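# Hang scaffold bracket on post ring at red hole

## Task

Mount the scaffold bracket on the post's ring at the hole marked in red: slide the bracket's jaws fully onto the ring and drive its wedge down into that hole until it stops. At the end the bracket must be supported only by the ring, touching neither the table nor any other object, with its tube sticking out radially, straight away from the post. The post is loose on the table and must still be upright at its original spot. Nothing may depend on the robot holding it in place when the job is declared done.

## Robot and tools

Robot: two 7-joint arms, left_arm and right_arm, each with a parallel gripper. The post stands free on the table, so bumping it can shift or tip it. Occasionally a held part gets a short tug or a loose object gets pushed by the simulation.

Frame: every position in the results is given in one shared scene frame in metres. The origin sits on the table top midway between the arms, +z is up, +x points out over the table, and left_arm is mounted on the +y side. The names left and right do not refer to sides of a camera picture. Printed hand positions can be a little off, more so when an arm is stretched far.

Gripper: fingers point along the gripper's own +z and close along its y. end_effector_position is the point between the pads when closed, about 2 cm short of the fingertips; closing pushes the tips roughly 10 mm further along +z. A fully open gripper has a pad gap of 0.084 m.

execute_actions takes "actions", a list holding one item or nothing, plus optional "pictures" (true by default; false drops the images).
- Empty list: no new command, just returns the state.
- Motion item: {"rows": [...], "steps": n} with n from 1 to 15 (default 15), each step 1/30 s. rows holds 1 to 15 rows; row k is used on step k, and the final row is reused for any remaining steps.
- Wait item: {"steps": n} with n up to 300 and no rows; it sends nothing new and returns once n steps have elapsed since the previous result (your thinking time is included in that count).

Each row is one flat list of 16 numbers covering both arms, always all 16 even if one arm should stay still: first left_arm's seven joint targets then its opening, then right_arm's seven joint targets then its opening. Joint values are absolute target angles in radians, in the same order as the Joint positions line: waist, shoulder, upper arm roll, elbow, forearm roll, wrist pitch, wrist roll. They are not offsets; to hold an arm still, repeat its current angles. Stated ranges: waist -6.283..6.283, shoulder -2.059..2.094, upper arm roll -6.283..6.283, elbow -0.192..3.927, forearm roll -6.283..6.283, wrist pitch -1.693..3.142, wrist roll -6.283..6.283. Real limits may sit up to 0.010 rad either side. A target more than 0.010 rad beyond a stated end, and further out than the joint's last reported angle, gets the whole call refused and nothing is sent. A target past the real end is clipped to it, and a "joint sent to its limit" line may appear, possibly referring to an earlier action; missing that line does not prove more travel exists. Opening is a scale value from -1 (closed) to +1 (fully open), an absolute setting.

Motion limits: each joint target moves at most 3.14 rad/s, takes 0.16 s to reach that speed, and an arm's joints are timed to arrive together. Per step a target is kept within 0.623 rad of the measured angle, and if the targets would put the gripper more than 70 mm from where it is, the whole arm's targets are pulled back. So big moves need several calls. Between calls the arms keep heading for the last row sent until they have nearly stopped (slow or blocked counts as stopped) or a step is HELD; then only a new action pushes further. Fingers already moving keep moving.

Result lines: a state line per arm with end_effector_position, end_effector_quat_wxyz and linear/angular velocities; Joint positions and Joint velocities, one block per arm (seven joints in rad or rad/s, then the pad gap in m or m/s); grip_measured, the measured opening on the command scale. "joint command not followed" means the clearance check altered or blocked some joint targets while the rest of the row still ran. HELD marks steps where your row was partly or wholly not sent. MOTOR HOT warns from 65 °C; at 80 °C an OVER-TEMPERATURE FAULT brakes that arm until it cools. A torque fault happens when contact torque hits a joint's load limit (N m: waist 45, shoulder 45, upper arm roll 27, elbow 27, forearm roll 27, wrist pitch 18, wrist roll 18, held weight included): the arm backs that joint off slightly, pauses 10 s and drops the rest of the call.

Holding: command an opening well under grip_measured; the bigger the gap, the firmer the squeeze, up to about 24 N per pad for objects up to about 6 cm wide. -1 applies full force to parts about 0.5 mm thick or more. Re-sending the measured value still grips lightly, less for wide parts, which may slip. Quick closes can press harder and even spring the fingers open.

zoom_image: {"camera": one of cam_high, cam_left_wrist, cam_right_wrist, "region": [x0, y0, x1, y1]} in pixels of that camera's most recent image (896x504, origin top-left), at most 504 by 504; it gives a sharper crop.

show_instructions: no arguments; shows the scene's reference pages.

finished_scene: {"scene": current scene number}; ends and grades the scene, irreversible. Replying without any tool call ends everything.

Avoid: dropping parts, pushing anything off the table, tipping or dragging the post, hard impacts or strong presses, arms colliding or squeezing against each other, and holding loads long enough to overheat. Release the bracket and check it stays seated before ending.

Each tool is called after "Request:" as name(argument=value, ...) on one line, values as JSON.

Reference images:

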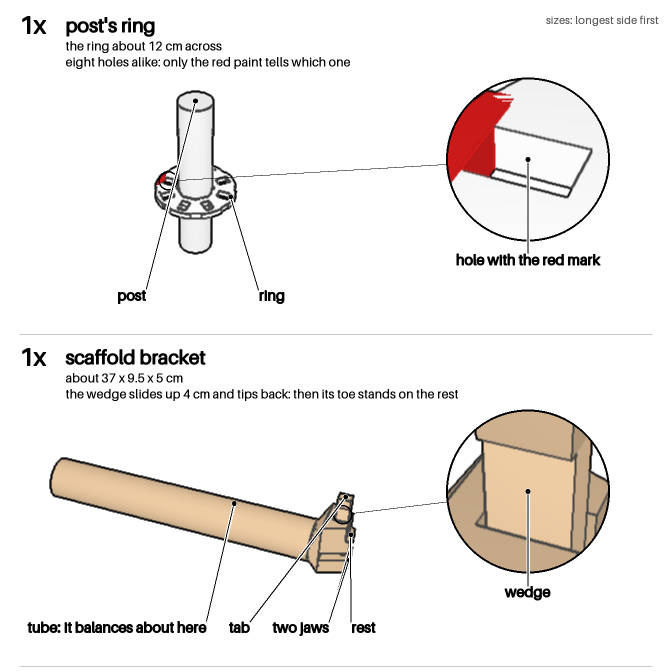

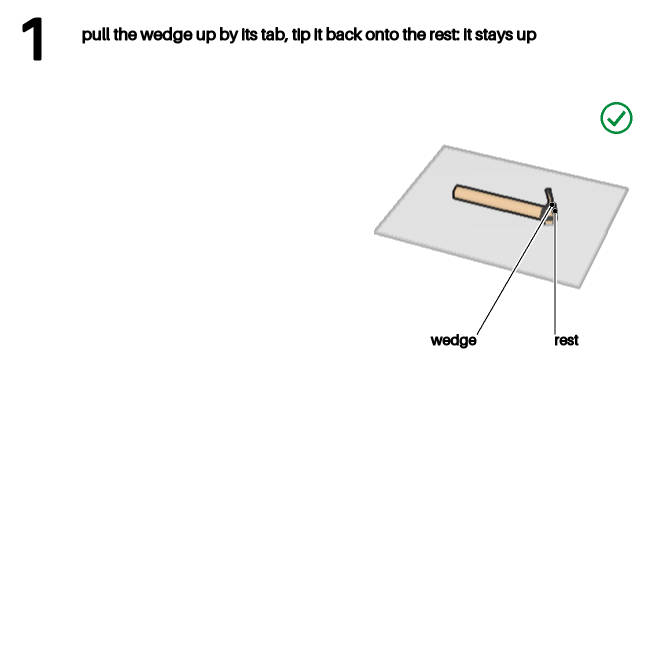

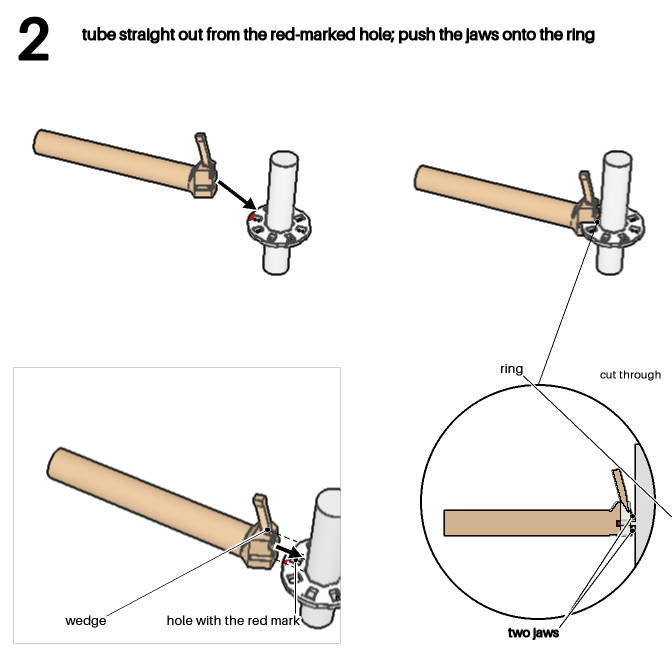

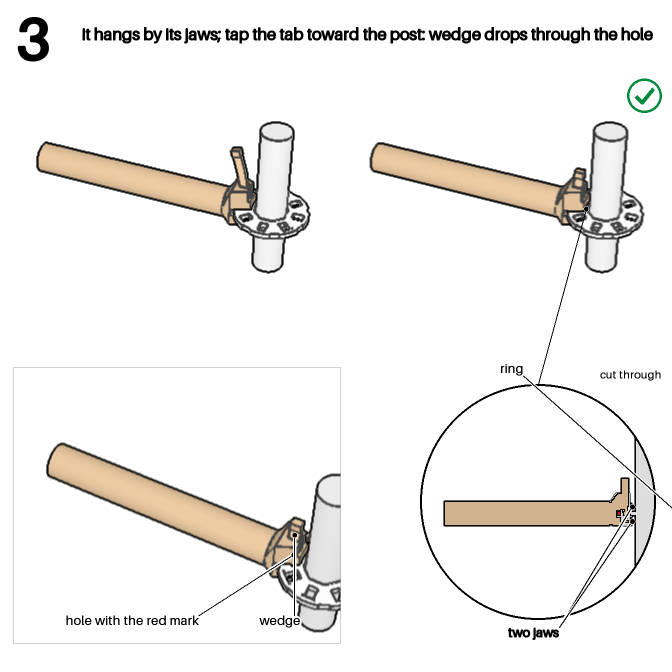

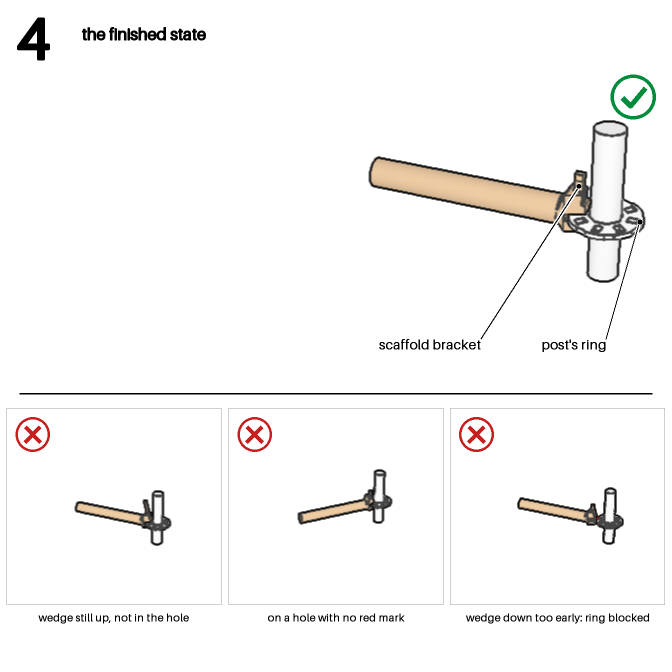

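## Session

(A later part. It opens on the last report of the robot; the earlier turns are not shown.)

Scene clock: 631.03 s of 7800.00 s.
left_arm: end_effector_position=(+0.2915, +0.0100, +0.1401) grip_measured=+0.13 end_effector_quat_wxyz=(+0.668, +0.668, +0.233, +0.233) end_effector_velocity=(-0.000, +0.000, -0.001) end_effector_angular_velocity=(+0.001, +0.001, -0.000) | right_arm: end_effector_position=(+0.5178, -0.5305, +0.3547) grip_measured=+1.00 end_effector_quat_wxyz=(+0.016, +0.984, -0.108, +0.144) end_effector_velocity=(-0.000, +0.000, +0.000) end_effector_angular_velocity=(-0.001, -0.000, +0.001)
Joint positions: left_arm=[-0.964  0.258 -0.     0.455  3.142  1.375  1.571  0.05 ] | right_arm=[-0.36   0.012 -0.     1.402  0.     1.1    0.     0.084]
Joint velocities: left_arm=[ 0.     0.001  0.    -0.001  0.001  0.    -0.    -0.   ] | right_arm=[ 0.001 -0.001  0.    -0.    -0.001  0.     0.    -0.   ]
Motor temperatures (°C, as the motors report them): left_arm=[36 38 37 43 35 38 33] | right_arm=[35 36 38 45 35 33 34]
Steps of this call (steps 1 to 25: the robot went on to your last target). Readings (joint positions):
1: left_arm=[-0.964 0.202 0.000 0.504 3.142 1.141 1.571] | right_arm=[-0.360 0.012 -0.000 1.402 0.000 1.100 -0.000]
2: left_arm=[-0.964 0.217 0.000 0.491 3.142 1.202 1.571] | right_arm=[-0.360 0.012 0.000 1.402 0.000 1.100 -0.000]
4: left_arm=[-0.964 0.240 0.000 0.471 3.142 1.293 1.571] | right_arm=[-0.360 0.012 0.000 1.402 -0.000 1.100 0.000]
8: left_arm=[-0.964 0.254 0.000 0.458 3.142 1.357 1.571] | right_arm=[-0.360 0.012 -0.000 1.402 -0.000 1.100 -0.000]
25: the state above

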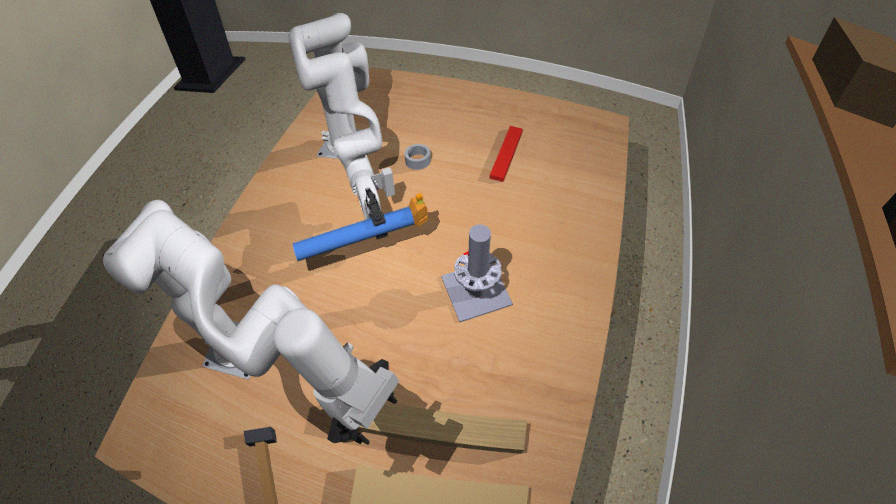

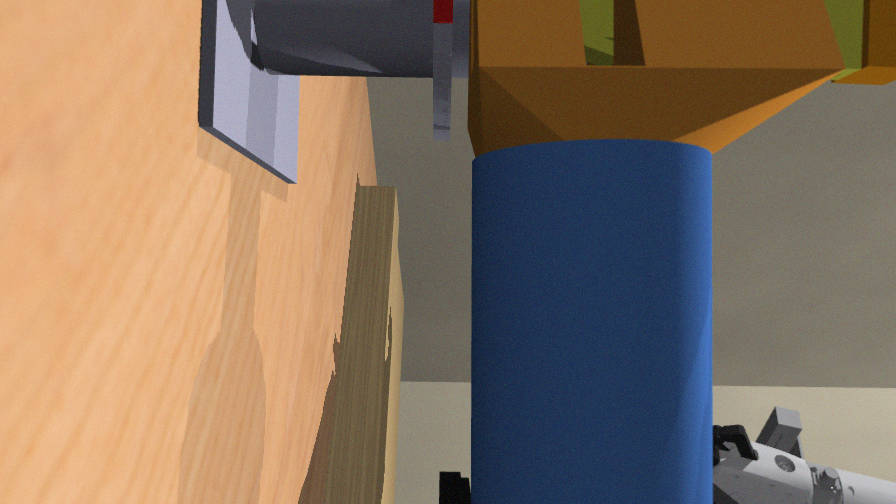

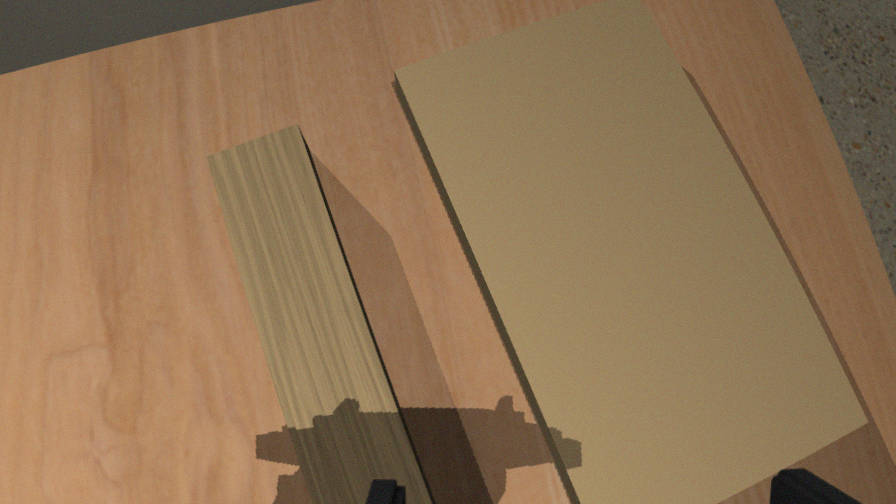

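Request:
execute_actions(actions=[{"rows": [[-0.964, 0.265, 0.0, 0.456, 3.1416, 1.38, 1.58, -1, 0.7609, 0.012, 0.0, 1.402, 0.0, 1.39, 0.2315, 1],[-0.964, 0.275, 0.0, 0.4584, 3.1416, 1.3874, 1.595, -1, 0.7609, 0.012, 0.0, 1.402, 0.0, 1.39, 0.2315, 1],[-0.964, 0.29, 0.0, 0.4618, 3.1416, 1.399, 1.61, -1, 0.7609, 0.012, 0.0, 1.402, 0.0, 1.39, 0.2315, 1],[-0.964, 0.305, 0.0, 0.4653, 3.1416, 1.4105, 1.63, -1, 0.7609, 0.012, 0.0, 1.402, 0.0, 1.39, 0.2315, 1],[-0.964, 0.32, 0.0, 0.4687, 3.1416, 1.4221, 1.65, -1, 0.7609, 0.012, 0.0, 1.402, 0.0, 1.39, 0.2315, 1],[-0.964, 0.335, 0.0, 0.4721, 3.1416, 1.4337, 1.67, -1, 0.7609, 0.012, 0.0, 1.402, 0.0, 1.39, 0.2315, 1],[-0.964, 0.35, 0.0, 0.4756, 3.1416, 1.4452, 1.69, -1, 0.7609, 0.012, 0.0, 1.402, 0.0, 1.39, 0.2315, 1],[-0.964, 0.365, 0.0, 0.479, 3.1416, 1.4568, 1.71, -1, 0.7609, 0.012, 0.0, 1.402, 0.0, 1.39, 0.2315, 1],[-0.964, 0.38, 0.0, 0.4825, 3.1416, 1.4683, 1.73, -1, 0.7609, 0.012, 0.0, 1.402, 0.0, 1.39, 0.2315, 1],[-0.964, 0.395, 0.0, 0.4859, 3.1416, 1.4799, 1.75, -1, 0.7609, 0.012, 0.0, 1.402, 0.0, 1.39, 0.2315, 1],[-0.964, 0.41, 0.0, 0.4893, 3.1416, 1.4915, 1.77, -1, 0.7609, 0.012, 0.0, 1.402, 0.0, 1.39, 0.2315, 1],[-0.964, 0.425, 0.0, 0.4928, 3.1416, 1.503, 1.79, -1, 0.7609, 0.012, 0.0, 1.402, 0.0, 1.39, 0.2315, 1],[-0.964, 0.44, 0.0, 0.4962, 3.1416, 1.5146, 1.81, -1, 0.7609, 0.012, 0.0, 1.402, 0.0, 1.39, 0.2315, 1],[-0.964, 0.453, 0.0, 0.4992, 3.1416, 1.5246, 1.822, -1, 0.7609, 0.012, 0.0, 1.402, 0.0, 1.39, 0.2315, 1],[-0.964, 0.4648, 0.0, 0.5019, 3.1416, 1.5337, 1.8308, -1, 0.7609, 0.012, 0.0, 1.402, 0.0, 1.39, 0.2315, 1]], "steps": 15}], pictures=false)

Request:
execute_actions(actions=[{"steps": 30}], pictures=false)

Request:
execute_actions(actions=[{"rows": [[-0.964, 0.4648, 0.0, 0.5019, 3.1416, 1.5337, 1.8308, -1, 0.7609, 0.3753, 0.0, 1.5843, 0.0, 1.209, 0.2315, 1]], "steps": 15}], pictures=false)

Request:
execute_actions(actions=[{"steps": 15}])

Scene clock: 705.43 s of 7800.00 s.
left_arm: end_effector_position=(+0.2920, +0.0093, +0.1015) grip_measured=+0.13 end_effector_quat_wxyz=(+0.640, +0.688, +0.162, +0.301) end_effector_velocity=(-0.003, +0.002, -0.107) end_effector_angular_velocity=(+0.321, -0.412, -0.002) | right_arm: end_effector_position=(+0.4955, -0.3393, +0.3373) grip_measured=+1.00 end_effector_quat_wxyz=(-0.010, +0.997, +0.016, +0.078) end_effector_velocity=(-0.117, +0.438, -0.026) end_effector_angular_velocity=(-0.004, +0.235, +0.680)
Joint positions: left_arm=[-0.964  0.418  0.     0.491  3.142  1.497  1.779  0.05 ] | right_arm=[-0.005  0.012  0.001  1.402  0.     1.233  0.106  0.084]
Joint velocities: left_arm=[-0.     0.44  -0.001  0.105  0.001  0.339  0.523 -0.   ] | right_arm=[ 0.864 -0.001 -0.001  0.    -0.     0.235  0.186 -0.   ]
Motor temperatures (°C, as the motors report them): left_arm=[36 37 37 42 35 40 33] | right_arm=[35 37 38 45 35 33 34]
Steps of this call (steps 1 to 15: the robot went on to your last target; steps 16 to 90: nothing new was sent; then 70.90 s passed at rest; steps 91 to 105: all 15 steps of this action). Readings (joint positions):
91: left_arm=[-0.964 0.259 -0.000 0.455 3.142 1.375 1.571] | right_arm=[-0.360 0.012 -0.000 1.402 -0.000 1.100 0.000]
92: left_arm=[-0.964 0.260 -0.000 0.455 3.142 1.376 1.573] | right_arm=[-0.356 0.012 -0.001 1.402 -0.000 1.102 0.002]
94: left_arm=[-0.964 0.270 -0.000 0.458 3.142 1.385 1.588] | right_arm=[-0.321 0.012 -0.008 1.402 -0.000 1.121 0.017]
98: left_arm=[-0.964 0.316 -0.000 0.468 3.142 1.419 1.646] | right_arm=[-0.204 0.012 0.001 1.402 0.000 1.168 0.055]
105: the state above

Scene clock: 706.43 s of 7800.00 s.
left_arm: end_effector_position=(+0.2915, +0.0100, +0.0900) grip_measured=+0.13 end_effector_quat_wxyz=(+0.632, +0.692, +0.144, +0.317) end_effector_velocity=(-0.000, +0.000, -0.000) end_effector_angular_velocity=(+0.000, +0.001, -0.000) | right_arm: end_effector_position=(+0.2815, -0.0343, +0.3227) grip_measured=+1.00 end_effector_quat_wxyz=(-0.000, +0.945, +0.326, +0.001) end_effector_velocity=(+0.008, -0.010, -0.001) end_effector_angular_velocity=(-0.012, +0.003, -0.033)
Joint positions: left_arm=[-0.964  0.465  0.     0.502  3.142  1.534  1.831  0.05 ] | right_arm=[ 0.754  0.012 -0.001  1.402 -0.     1.389  0.231  0.084]
Joint velocities: left_arm=[ 0.001  0.    -0.001 -0.001  0.    -0.    -0.    -0.   ] | right_arm=[ 0.029  0.    -0.052  0.001 -0.005  0.012  0.01  -0.   ]
Motor temperatures (°C, as the motors report them): left_arm=[36 37 37 42 35 40 33] | right_arm=[35 37 38 45 35 33 34]
Steps of this call (steps 1 to 30: the robot went on to your last target). Readings (joint positions):
1: left_arm=[-0.964 0.432 0.000 0.495 3.142 1.508 1.795] | right_arm=[0.024 0.012 0.001 1.402 0.000 1.241 0.112]
2: left_arm=[-0.964 0.444 0.000 0.497 3.142 1.516 1.807] | right_arm=[0.053 0.012 0.001 1.402 0.000 1.248 0.118]
4: left_arm=[-0.964 0.456 0.000 0.499 3.142 1.525 1.820] | right_arm=[0.111 0.012 0.001 1.402 0.000 1.262 0.129]
8: left_arm=[-0.964 0.462 -0.000 0.502 3.142 1.532 1.828] | right_arm=[0.228 0.012 0.001 1.402 0.000 1.285 0.148]
30: the state above

Scene clock: 706.93 s of 7800.00 s.
left_arm: end_effector_position=(+0.2915, +0.0100, +0.0900) grip_measured=+0.13 end_effector_quat_wxyz=(+0.632, +0.692, +0.144, +0.317) end_effector_velocity=(+0.001, -0.000, +0.001) end_effector_angular_velocity=(-0.002, -0.001, +0.001) | right_arm: end_effector_position=(+0.3357, +0.0405, +0.2207) grip_measured=+1.00 end_effector_quat_wxyz=(+0.002, +0.944, +0.329, -0.004) end_effector_velocity=(+0.034, +0.045, +0.008) end_effector_angular_velocity=(+0.097, -0.077, +0.003)
Joint positions: left_arm=[-0.964  0.465  0.     0.502  3.142  1.534  1.831  0.05 ] | right_arm=[ 0.761  0.366  0.     1.574 -0.     1.217  0.231  0.084]
Joint velocities: left_arm=[ 0.001 -0.    -0.     0.002 -0.     0.    -0.001 -0.   ] | right_arm=[ 0.003  0.092 -0.001  0.129  0.    -0.087 -0.002  0.   ]
Motor temperatures (°C, as the motors report them): left_arm=[36 37 37 42 35 40 33] | right_arm=[35 37 38 45 35 33 34]
Steps of this call (steps 1 to 15: all 15 steps of this action). Readings (joint positions):
1: left_arm=[-0.964 0.465 0.000 0.502 3.142 1.534 1.831] | right_arm=[0.755 0.012 -0.003 1.402 -0.000 1.389 0.231]
2: left_arm=[-0.964 0.465 0.000 0.502 3.142 1.534 1.831] | right_arm=[0.756 0.015 -0.003 1.404 -0.000 1.387 0.231]
4: left_arm=[-0.964 0.465 -0.000 0.502 3.142 1.534 1.831] | right_arm=[0.757 0.051 -0.002 1.429 -0.000 1.366 0.231]
8: left_arm=[-0.964 0.465 0.000 0.502 3.142 1.534 1.831] | right_arm=[0.758 0.205 -0.002 1.498 -0.000 1.294 0.231]
15: the state above

Scene clock: 707.43 s of 7800.00 s.
left_arm: end_effector_position=(+0.2915, +0.0100, +0.0900) grip_measured=+0.13 end_effector_quat_wxyz=(+0.632, +0.692, +0.144, +0.317) end_effector_velocity=(+0.000, +0.000, -0.000) end_effector_angular_velocity=(-0.000, +0.001, +0.000) | right_arm: end_effector_position=(+0.3385, +0.0442, +0.2205) grip_measured=+1.00 end_effector_quat_wxyz=(-0.000, +0.944, +0.329, +0.000) end_effector_velocity=(-0.000, +0.000, -0.002) end_effector_angular_velocity=(-0.002, +0.002, -0.000)
Joint positions: left_arm=[-0.964  0.465 -0.     0.502  3.142  1.534  1.831  0.05 ] | right_arm=[ 0.761  0.375 -0.     1.584 -0.     1.209  0.231  0.084]
Joint velocities: left_arm=[ 0.    -0.    -0.    -0.    -0.     0.    -0.001  0.   ] | right_arm=[ 0.001  0.004  0.     0.     0.    -0.     0.001  0.   ]
Motor temperatures (°C, as the motors report them): left_arm=[36 37 37 42 35 40 33] | right_arm=[35 37 38 45 35 33 34]
Steps of this call (steps 1 to 15: the robot went on to your last target). Readings (joint positions):
1: left_arm=[-0.964 0.465 -0.000 0.502 3.142 1.534 1.831] | right_arm=[0.761 0.368 0.000 1.578 -0.000 1.214 0.231]
2: left_arm=[-0.964 0.465 -0.000 0.502 3.142 1.534 1.831] | right_arm=[0.761 0.369 -0.000 1.581 -0.000 1.212 0.231]
4: left_arm=[-0.964 0.465 0.000 0.502 3.142 1.534 1.831] | right_arm=[0.761 0.370 -0.000 1.584 -0.000 1.210 0.231]
8: left_arm=[-0.964 0.465 -0.000 0.502 3.142 1.534 1.831] | right_arm=[0.761 0.373 -0.000 1.584 -0.000 1.209 0.231]
15: the state above

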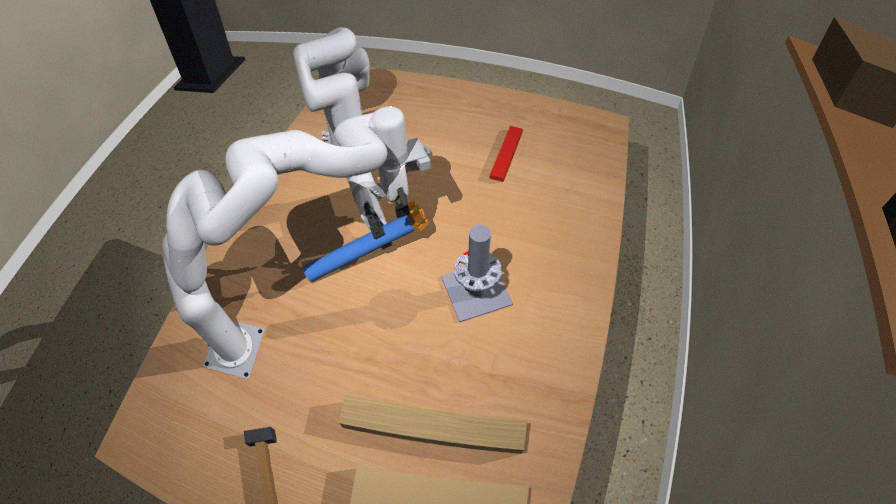

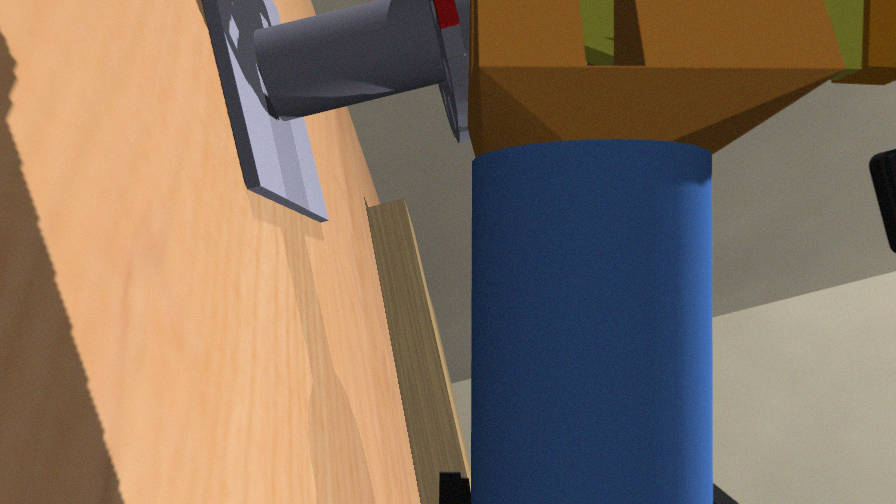

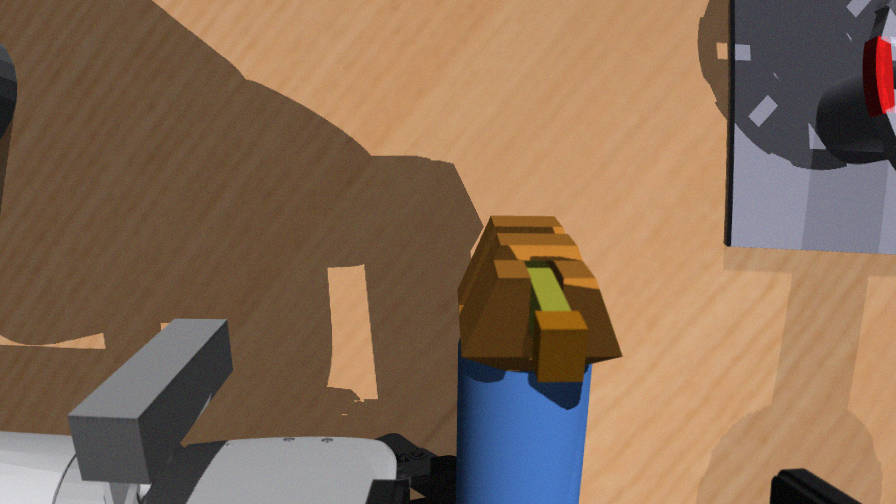

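Request:
execute_actions(actions=[{"rows": [[-0.964, 0.4648, 0.0, 0.5019, 3.1416, 1.5337, 1.8308, -1, 0.7609, 0.1623, 0.0, 1.1012, 0.0, 0.6789, 0.2236, 0.65]], "steps": 15}], pictures=false)

Request:
execute_actions(actions=[{"steps": 15}])

Scene clock: 752.23 s of 7800.00 s.
left_arm: end_effector_position=(+0.2915, +0.0100, +0.0900) grip_measured=+0.13 end_effector_quat_wxyz=(+0.632, +0.692, +0.144, +0.317) end_effector_velocity=(-0.000, +0.001, -0.000) end_effector_angular_velocity=(+0.000, +0.002, +0.001) | right_arm: end_effector_position=(+0.3264, +0.0288, +0.1855) grip_measured=+0.65 end_effector_quat_wxyz=(-0.067, +0.935, +0.330, +0.106) end_effector_velocity=(-0.002, +0.001, +0.002) end_effector_angular_velocity=(+0.096, -0.077, +0.005)
Joint positions: left_arm=[-0.964  0.465 -0.     0.502  3.142  1.534  1.831  0.05 ] | right_arm=[ 0.761  0.168 -0.     1.116 -0.     0.695  0.224  0.071]
Joint velocities: left_arm=[ 0.001 -0.    -0.001 -0.002 -0.001  0.    -0.001 -0.   ] | right_arm=[ 0.001 -0.068  0.001 -0.135 -0.001 -0.19  -0.002  0.   ]
Motor temperatures (°C, as the motors report them): left_arm=[36 37 37 41 35 41 33] | right_arm=[35 37 38 45 35 33 34]
Steps of this call (steps 1 to 15: the robot went on to your last target; steps 16 to 90: nothing new was sent; then 41.30 s passed at rest; steps 91 to 105: all 15 steps of this action). Readings (joint positions):
91: left_arm=[-0.964 0.465 -0.000 0.502 3.142 1.534 1.831] | right_arm=[0.761 0.375 0.000 1.584 -0.000 1.209 0.231]
92: left_arm=[-0.964 0.465 -0.000 0.502 3.142 1.534 1.831] | right_arm=[0.761 0.374 0.000 1.581 -0.000 1.204 0.231]
94: left_arm=[-0.964 0.465 -0.000 0.502 3.142 1.534 1.831] | right_arm=[0.761 0.357 0.000 1.543 0.000 1.160 0.231]
98: left_arm=[-0.964 0.465 -0.000 0.502 3.142 1.534 1.831] | right_arm=[0.761 0.254 0.000 1.308 0.000 0.907 0.227]
105: the state above

Scene clock: 752.73 s of 7800.00 s.
left_arm: end_effector_position=(+0.2915, +0.0100, +0.0900) grip_measured=+0.13 end_effector_quat_wxyz=(+0.632, +0.692, +0.144, +0.317) end_effector_velocity=(-0.000, -0.000, -0.000) end_effector_angular_velocity=(-0.000, +0.000, -0.000) | right_arm: end_effector_position=(+0.3257, +0.0280, +0.1844) grip_measured=+0.65 end_effector_quat_wxyz=(-0.069, +0.935, +0.330, +0.110) end_effector_velocity=(-0.001, +0.000, +0.000) end_effector_angular_velocity=(+0.000, -0.000, +0.002)
Joint positions: left_arm=[-0.964  0.465  0.     0.502  3.142  1.534  1.831  0.05 ] | right_arm=[0.761 0.162 0.    1.101 0.    0.679 0.224 0.071]
Joint velocities: left_arm=[ 0.001  0.    -0.001 -0.     0.    -0.    -0.     0.   ] | right_arm=[ 0.001 -0.002  0.    -0.002  0.    -0.001 -0.001  0.   ]
Motor temperatures (°C, as the motors report them): left_arm=[36 37 37 41 35 41 33] | right_arm=[35 37 38 45 35 33 34]
Steps of this call (steps 1 to 15: the robot went on to your last target). Readings (joint positions):
1: left_arm=[-0.964 0.465 -0.000 0.502 3.142 1.534 1.831] | right_arm=[0.761 0.167 0.000 1.112 0.000 0.690 0.224]
2: left_arm=[-0.964 0.465 0.000 0.502 3.142 1.534 1.831] | right_arm=[0.761 0.165 0.000 1.109 0.000 0.687 0.224]
4: left_arm=[-0.964 0.465 0.000 0.502 3.142 1.534 1.831] | right_arm=[0.761 0.164 0.000 1.106 0.000 0.683 0.224]
8: left_arm=[-0.964 0.465 0.000 0.502 3.142 1.534 1.831] | right_arm=[0.761 0.163 0.000 1.103 0.000 0.680 0.224]
15: the state above

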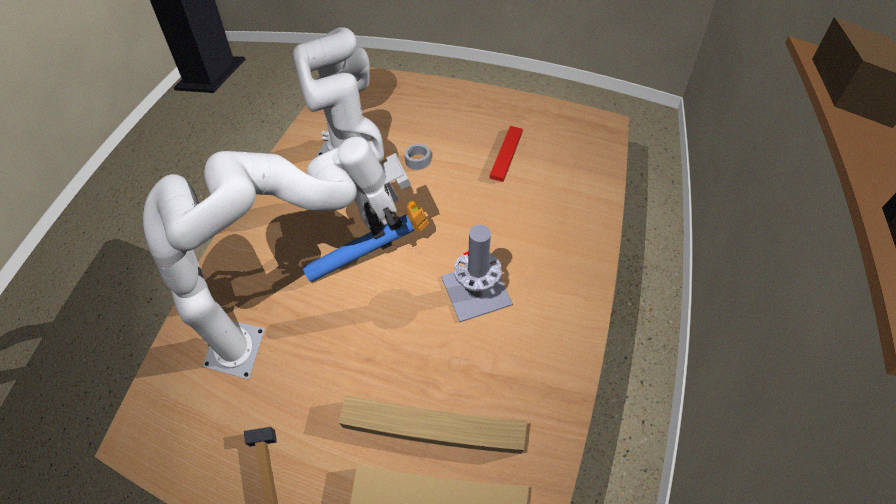

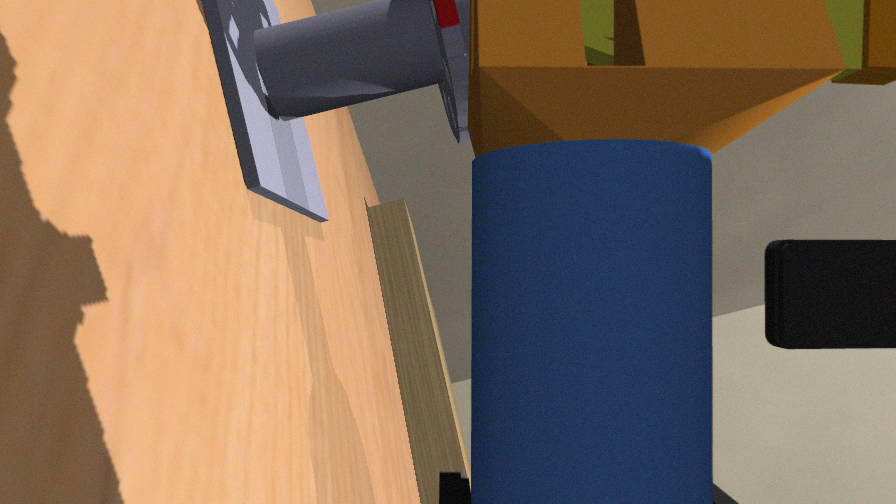

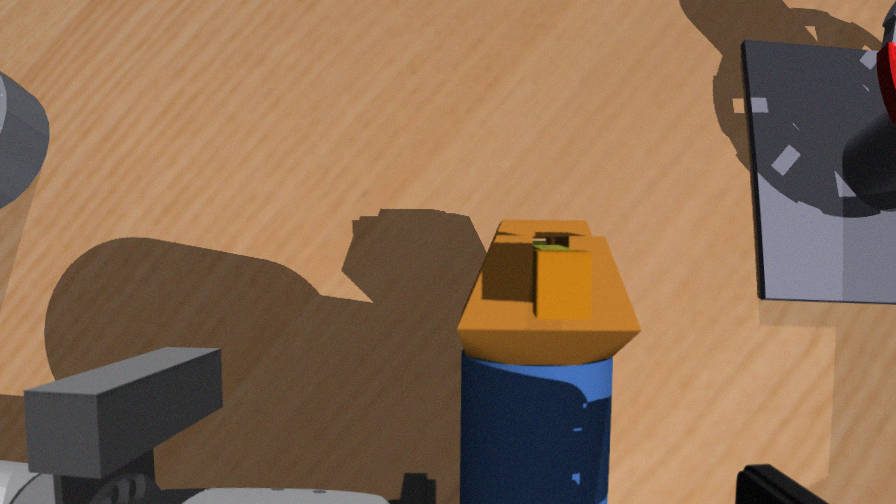

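Request:
execute_actions(actions=[{"rows": [[-0.964, 0.4648, 0.0, 0.5019, 3.1416, 1.5337, 1.8308, -1, 0.7625, 0.18, 0.0, 1.1, 0.0, 0.66, 0.2236, 0.65],[-0.964, 0.4648, 0.0, 0.5019, 3.1416, 1.5337, 1.8308, -1, 0.7625, 0.2, 0.0, 1.1, 0.0, 0.64, 0.2236, 0.65],[-0.964, 0.4648, 0.0, 0.5019, 3.1416, 1.5337, 1.8308, -1, 0.7625, 0.22, 0.0, 1.1, 0.0, 0.62, 0.2236, 0.65],[-0.964, 0.4648, 0.0, 0.5019, 3.1416, 1.5337, 1.8308, -1, 0.7625, 0.24, 0.0, 1.101, 0.0, 0.601, 0.2236, 0.65],[-0.964, 0.4648, 0.0, 0.5019, 3.1416, 1.5337, 1.8308, -1, 0.7625, 0.26, 0.0, 1.102, 0.0, 0.582, 0.2236, 0.65],[-0.964, 0.4648, 0.0, 0.5019, 3.1416, 1.5337, 1.8308, -1, 0.7625, 0.28, 0.0, 1.103, 0.0, 0.563, 0.2236, 0.65],[-0.964, 0.4648, 0.0, 0.5019, 3.1416, 1.5337, 1.8308, -1, 0.7625, 0.3, 0.0, 1.105, 0.0, 0.545, 0.2236, 0.65],[-0.964, 0.4648, 0.0, 0.5019, 3.1416, 1.5337, 1.8308, -1, 0.7625, 0.32, 0.0, 1.107, 0.0, 0.527, 0.2236, 0.65],[-0.964, 0.4648, 0.0, 0.5019, 3.1416, 1.5337, 1.8308, -1, 0.7625, 0.335, 0.0, 1.109, 0.0, 0.514, 0.2236, 0.65],[-0.964, 0.4648, 0.0, 0.5019, 3.1416, 1.5337, 1.8308, -1, 0.7625, 0.3477, 0.0, 1.1107, 0.0, 0.503, 0.2236, 0.65]], "steps": 15}], pictures=false)

Request:
execute_actions(actions=[{"steps": 12}])

Scene clock: 772.07 s of 7800.00 s.
left_arm: end_effector_position=(+0.2915, +0.0100, +0.0900) grip_measured=+0.13 end_effector_quat_wxyz=(+0.632, +0.692, +0.144, +0.317) end_effector_velocity=(-0.000, -0.000, +0.000) end_effector_angular_velocity=(-0.001, +0.001, -0.000) | right_arm: end_effector_position=(+0.3365, +0.0432, +0.1081) grip_measured=+0.65 end_effector_quat_wxyz=(-0.068, +0.935, +0.331, +0.107) end_effector_velocity=(+0.018, +0.022, -0.003) end_effector_angular_velocity=(+0.060, -0.048, -0.000)
Joint positions: left_arm=[-0.964  0.465 -0.     0.502  3.142  1.534  1.831  0.05 ] | right_arm=[ 0.763  0.342  0.     1.108 -0.     0.511  0.224  0.071]
Joint velocities: left_arm=[ 0.     0.    -0.     0.     0.    -0.    -0.001 -0.   ] | right_arm=[ 0.     0.057 -0.001  0.039 -0.001 -0.094  0.     0.   ]
Motor temperatures (°C, as the motors report them): left_arm=[36 37 37 41 35 41 33] | right_arm=[35 37 38 45 35 33 34]
Steps of this call (steps 1 to 15: the robot went on to your last target; steps 16 to 90: nothing new was sent; then 15.83 s passed at rest; steps 91 to 105: all 15 steps of this action). Readings (joint positions):
91: left_arm=[-0.964 0.465 -0.000 0.502 3.142 1.534 1.831] | right_arm=[0.761 0.162 -0.000 1.101 -0.000 0.679 0.224]
92: left_arm=[-0.964 0.465 -0.000 0.502 3.142 1.534 1.831] | right_arm=[0.761 0.165 -0.000 1.101 0.000 0.675 0.224]
94: left_arm=[-0.964 0.465 0.000 0.502 3.142 1.534 1.831] | right_arm=[0.762 0.183 -0.000 1.103 0.000 0.653 0.224]
98: left_arm=[-0.964 0.465 -0.000 0.502 3.142 1.534 1.831] | right_arm=[0.762 0.254 0.000 1.101 -0.000 0.589 0.224]
105: the state above

Scene clock: 772.47 s of 7800.00 s.
left_arm: end_effector_position=(+0.2915, +0.0100, +0.0900) grip_measured=+0.13 end_effector_quat_wxyz=(+0.632, +0.692, +0.144, +0.317) end_effector_velocity=(-0.000, +0.001, -0.001) end_effector_angular_velocity=(+0.001, +0.002, +0.001) | right_arm: end_effector_position=(+0.3378, +0.0448, +0.1074) grip_measured=+0.65 end_effector_quat_wxyz=(-0.069, +0.935, +0.331, +0.110) end_effector_velocity=(-0.001, -0.000, -0.002) end_effector_angular_velocity=(-0.003, +0.002, +0.002)
Joint positions: left_arm=[-0.964  0.465 -0.     0.502  3.142  1.534  1.831  0.05 ] | right_arm=[ 0.762  0.347 -0.     1.111  0.     0.503  0.224  0.071]
Joint velocities: left_arm=[ 0.002  0.    -0.001 -0.002  0.     0.    -0.     0.   ] | right_arm=[ 0.001  0.004  0.    -0.     0.    -0.001 -0.001 -0.   ]
Motor temperatures (°C, as the motors report them): left_arm=[36 37 37 41 35 41 33] | right_arm=[35 37 38 45 35 33 34]
Steps of this call (steps 1 to 12: the robot went on to your last target). Readings (joint positions):
1: left_arm=[-0.964 0.465 0.000 0.502 3.142 1.534 1.831] | right_arm=[0.763 0.343 0.000 1.109 -0.000 0.508 0.224]
2: left_arm=[-0.964 0.465 0.000 0.502 3.142 1.534 1.831] | right_arm=[0.762 0.344 -0.000 1.111 0.000 0.507 0.224]
4: left_arm=[-0.964 0.465 0.000 0.502 3.142 1.534 1.831] | right_arm=[0.762 0.345 -0.000 1.112 0.000 0.504 0.224]
8: left_arm=[-0.964 0.465 -0.000 0.502 3.142 1.534 1.831] | right_arm=[0.762 0.346 -0.000 1.111 0.000 0.503 0.224]
12: the state above

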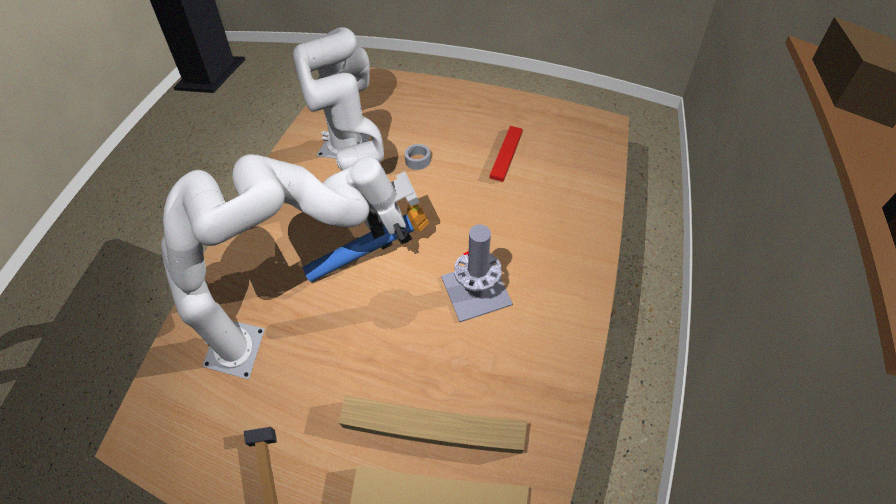

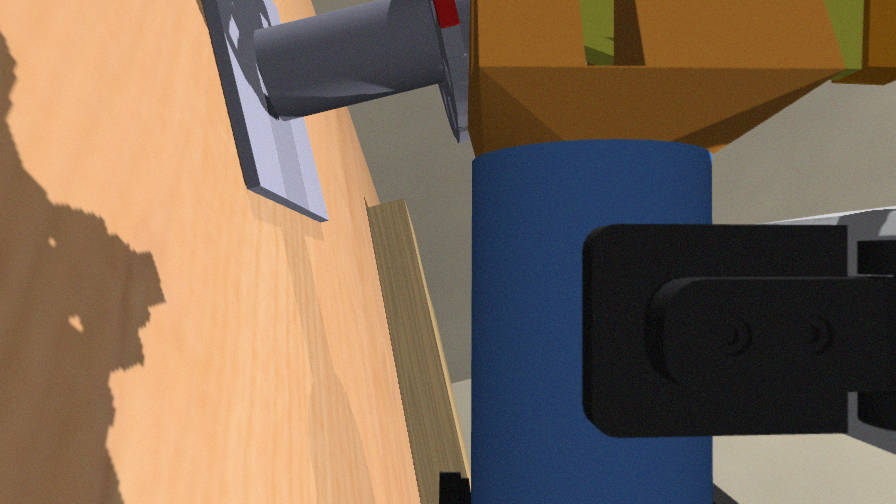

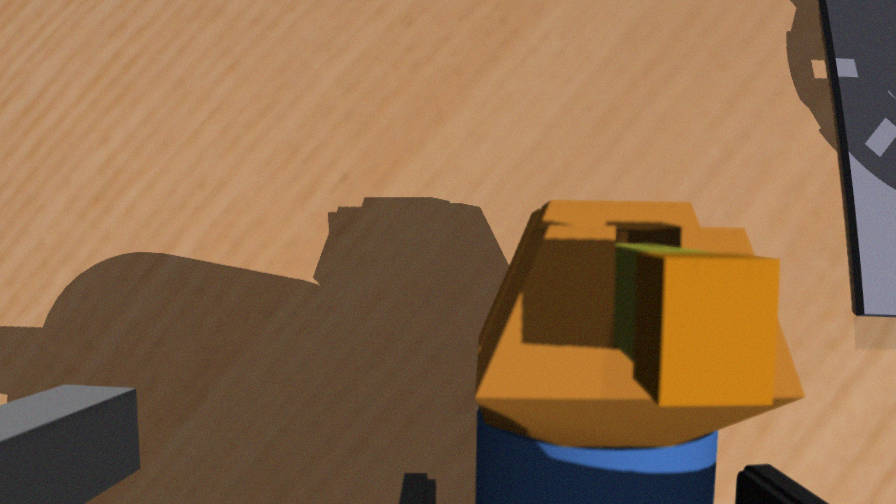

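Request:
execute_actions(actions=[{"rows": [[-0.964, 0.4648, 0.0, 0.5019, 3.1416, 1.5337, 1.8308, -1, 0.7625, 0.3477, 0.0, 1.1107, 0.0, 0.503, 0.2236, 0.55],[-0.964, 0.4648, 0.0, 0.5019, 3.1416, 1.5337, 1.8308, -1, 0.7625, 0.3477, 0.0, 1.1107, 0.0, 0.503, 0.2236, 0.45],[-0.964, 0.4648, 0.0, 0.5019, 3.1416, 1.5337, 1.8308, -1, 0.7625, 0.3477, 0.0, 1.1107, 0.0, 0.503, 0.2236, 0.36],[-0.964, 0.4648, 0.0, 0.5019, 3.1416, 1.5337, 1.8308, -1, 0.7625, 0.3477, 0.0, 1.1107, 0.0, 0.503, 0.2236, 0.29],[-0.964, 0.4648, 0.0, 0.5019, 3.1416, 1.5337, 1.8308, -1, 0.7625, 0.3477, 0.0, 1.1107, 0.0, 0.503, 0.2236, 0.23],[-0.964, 0.4648, 0.0, 0.5019, 3.1416, 1.5337, 1.8308, -1, 0.7625, 0.3477, 0.0, 1.1107, 0.0, 0.503, 0.2236, 0.18],[-0.964, 0.4648, 0.0, 0.5019, 3.1416, 1.5337, 1.8308, -1, 0.7625, 0.3477, 0.0, 1.1107, 0.0, 0.503, 0.2236, 0.13],[-0.964, 0.4648, 0.0, 0.5019, 3.1416, 1.5337, 1.8308, -1, 0.7625, 0.3477, 0.0, 1.1107, 0.0, 0.503, 0.2236, 0.08],[-0.964, 0.4648, 0.0, 0.5019, 3.1416, 1.5337, 1.8308, -1, 0.7625, 0.3477, 0.0, 1.1107, 0.0, 0.503, 0.2236, 0.0],[-0.964, 0.4648, 0.0, 0.5019, 3.1416, 1.5337, 1.8308, -1, 0.7625, 0.3477, 0.0, 1.1107, 0.0, 0.503, 0.2236, -0.2],[-0.964, 0.4648, 0.0, 0.5019, 3.1416, 1.5337, 1.8308, -1, 0.7625, 0.3477, 0.0, 1.1107, 0.0, 0.503, 0.2236, -0.5],[-0.964, 0.4648, 0.0, 0.5019, 3.1416, 1.5337, 1.8308, -1, 0.7625, 0.3477, 0.0, 1.1107, 0.0, 0.503, 0.2236, -1]], "steps": 15}], pictures=false)

Request:
execute_actions(actions=[{"rows": [[-0.964, 0.4648, 0.0, 0.5019, 3.1416, 1.5337, 1.8308, -0.3, 0.7625, 0.3477, 0.0, 1.1107, 0.0, 0.503, 0.2236, -1],[-0.964, 0.4648, 0.0, 0.5019, 3.1416, 1.5337, 1.8308, 0.0, 0.7625, 0.3477, 0.0, 1.1107, 0.0, 0.503, 0.2236, -1],[-0.964, 0.4648, 0.0, 0.5019, 3.1416, 1.5337, 1.8308, 0.1, 0.7625, 0.3477, 0.0, 1.1107, 0.0, 0.503, 0.2236, -1],[-0.964, 0.4648, 0.0, 0.5019, 3.1416, 1.5337, 1.8308, 0.15, 0.7625, 0.3477, 0.0, 1.1107, 0.0, 0.503, 0.2236, -1],[-0.964, 0.4648, 0.0, 0.5019, 3.1416, 1.5337, 1.8308, 0.18, 0.7625, 0.3477, 0.0, 1.1107, 0.0, 0.503, 0.2236, -1],[-0.964, 0.4648, 0.0, 0.5019, 3.1416, 1.5337, 1.8308, 0.21, 0.7625, 0.3477, 0.0, 1.1107, 0.0, 0.503, 0.2236, -1],[-0.964, 0.4648, 0.0, 0.5019, 3.1416, 1.5337, 1.8308, 0.24, 0.7625, 0.3477, 0.0, 1.1107, 0.0, 0.503, 0.2236, -1],[-0.964, 0.4648, 0.0, 0.5019, 3.1416, 1.5337, 1.8308, 0.27, 0.7625, 0.3477, 0.0, 1.1107, 0.0, 0.503, 0.2236, -1],[-0.964, 0.4648, 0.0, 0.5019, 3.1416, 1.5337, 1.8308, 0.3, 0.7625, 0.3477, 0.0, 1.1107, 0.0, 0.503, 0.2236, -1],[-0.964, 0.4648, 0.0, 0.5019, 3.1416, 1.5337, 1.8308, 0.34, 0.7625, 0.3477, 0.0, 1.1107, 0.0, 0.503, 0.2236, -1],[-0.964, 0.4648, 0.0, 0.5019, 3.1416, 1.5337, 1.8308, 0.38, 0.7625, 0.3477, 0.0, 1.1107, 0.0, 0.503, 0.2236, -1],[-0.964, 0.4648, 0.0, 0.5019, 3.1416, 1.5337, 1.8308, 0.42, 0.7625, 0.3477, 0.0, 1.1107, 0.0, 0.503, 0.2236, -1],[-0.964, 0.4648, 0.0, 0.5019, 3.1416, 1.5337, 1.8308, 0.46, 0.7625, 0.3477, 0.0, 1.1107, 0.0, 0.503, 0.2236, -1],[-0.964, 0.4648, 0.0, 0.5019, 3.1416, 1.5337, 1.8308, 0.5, 0.7625, 0.3477, 0.0, 1.1107, 0.0, 0.503, 0.2236, -1]], "steps": 15}])

Scene clock: 803.23 s of 7800.00 s.
left_arm: end_effector_position=(+0.2916, +0.0099, +0.0900) grip_measured=+0.13 end_effector_quat_wxyz=(+0.632, +0.692, +0.144, +0.317) end_effector_velocity=(+0.000, -0.000, +0.000) end_effector_angular_velocity=(-0.001, -0.001, +0.001) | right_arm: end_effector_position=(+0.3372, +0.0456, +0.1076) grip_measured=+0.13 end_effector_quat_wxyz=(-0.070, +0.934, +0.332, +0.110) end_effector_velocity=(+0.000, -0.001, -0.001) end_effector_angular_velocity=(-0.002, +0.001, -0.001)
Joint positions: left_arm=[-0.964  0.465  0.     0.502  3.142  1.534  1.831  0.05 ] | right_arm=[0.763 0.347 0.001 1.111 0.    0.503 0.224 0.05 ]
Joint velocities: left_arm=[ 0.    -0.     0.     0.001 -0.     0.    -0.    -0.   ] | right_arm=[ 0.     0.001 -0.001 -0.     0.     0.     0.    -0.   ]
Motor temperatures (°C, as the motors report them): left_arm=[36 37 37 41 35 41 33] | right_arm=[35 37 38 44 35 33 34]
Steps of this call (steps 1 to 15: the robot went on to your last target; steps 16 to 90: nothing new was sent; then 27.27 s passed at rest; steps 91 to 105: all 15 steps of this action). Readings (joint positions):
91: left_arm=[-0.964 0.465 0.000 0.502 3.142 1.534 1.831] | right_arm=[0.763 0.348 0.000 1.111 -0.000 0.503 0.224]
92: left_arm=[-0.964 0.465 -0.000 0.502 3.142 1.534 1.831] | right_arm=[0.763 0.348 -0.000 1.111 0.000 0.503 0.224]
94: left_arm=[-0.964 0.465 -0.000 0.502 3.142 1.534 1.831] | right_arm=[0.762 0.348 -0.000 1.111 0.000 0.503 0.224]
98: left_arm=[-0.964 0.465 0.000 0.502 3.142 1.534 1.831] | right_arm=[0.763 0.347 0.001 1.111 0.000 0.503 0.224]
105: the state above

Scene clock: 803.73 s of 7800.00 s.
left_arm: end_effector_position=(+0.2923, +0.0084, +0.0931) grip_measured=+0.50 end_effector_quat_wxyz=(+0.635, +0.689, +0.143, +0.318) end_effector_velocity=(+0.008, +0.011, -0.009) end_effector_angular_velocity=(+0.025, +0.014, +0.024) | right_arm: end_effector_position=(+0.3375, +0.0425, +0.1042) grip_measured=+0.13 end_effector_quat_wxyz=(-0.067, +0.935, +0.330, +0.107) end_effector_velocity=(+0.006, -0.028, -0.024) end_effector_angular_velocity=(-0.052, +0.029, -0.032)
Joint positions: left_arm=[-0.964  0.462 -0.     0.504  3.142  1.537  1.831  0.065] | right_arm=[ 0.762  0.35  -0.001  1.108 -0.     0.504  0.224  0.05 ]
Joint velocities: left_arm=[ 0.008  0.006  0.016 -0.003 -0.002 -0.02  -0.002  0.006] | right_arm=[-0.013  0.017 -0.024 -0.031 -0.001  0.011 -0.002 -0.   ]
Motor temperatures (°C, as the motors report them): left_arm=[36 37 37 41 35 41 33] | right_arm=[35 37 38 44 35 33 34]
Steps of this call (steps 1 to 15: all 15 steps of this action). Readings (joint positions):
1: left_arm=[-0.964 0.465 0.000 0.502 3.142 1.534 1.831] | right_arm=[0.763 0.347 0.001 1.111 0.000 0.503 0.224]
2: left_arm=[-0.964 0.465 0.000 0.502 3.142 1.534 1.831] | right_arm=[0.763 0.347 0.001 1.111 0.000 0.503 0.224]
4: left_arm=[-0.964 0.465 0.000 0.502 3.142 1.534 1.831] | right_arm=[0.763 0.347 0.001 1.111 0.000 0.503 0.224]
8: left_arm=[-0.964 0.464 -0.000 0.503 3.142 1.535 1.831] | right_arm=[0.763 0.348 0.001 1.111 0.000 0.503 0.224]
15: the state above

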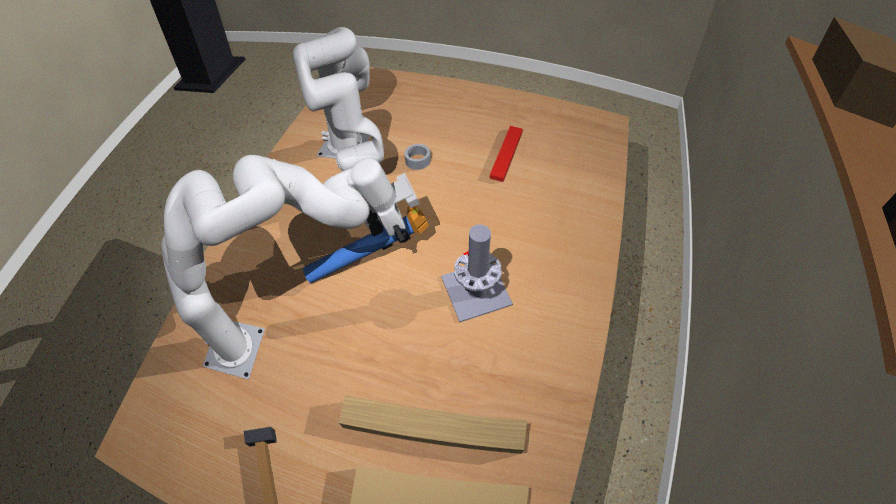

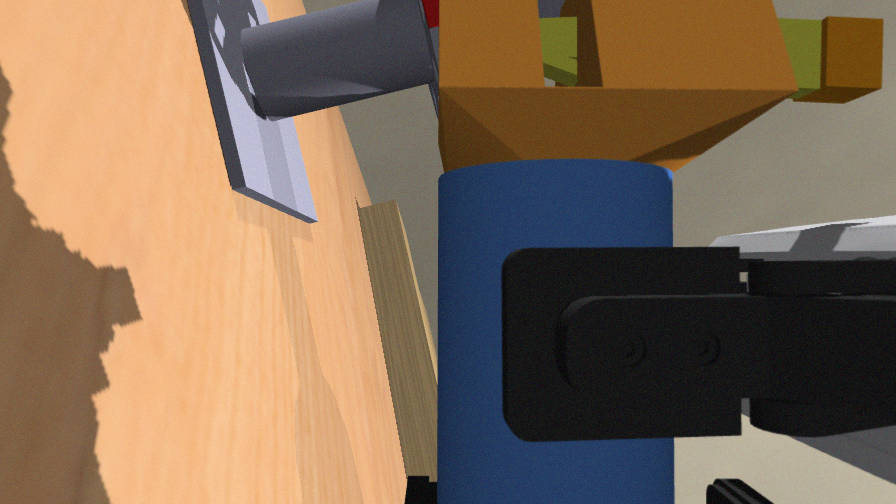

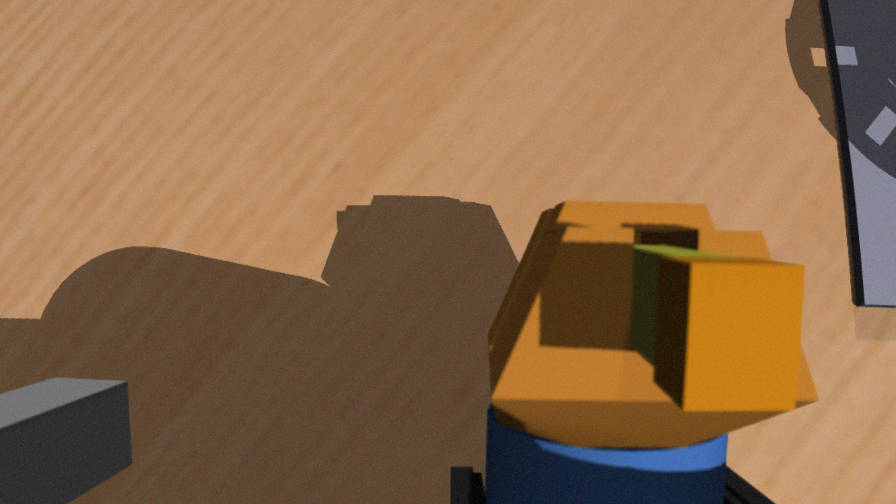

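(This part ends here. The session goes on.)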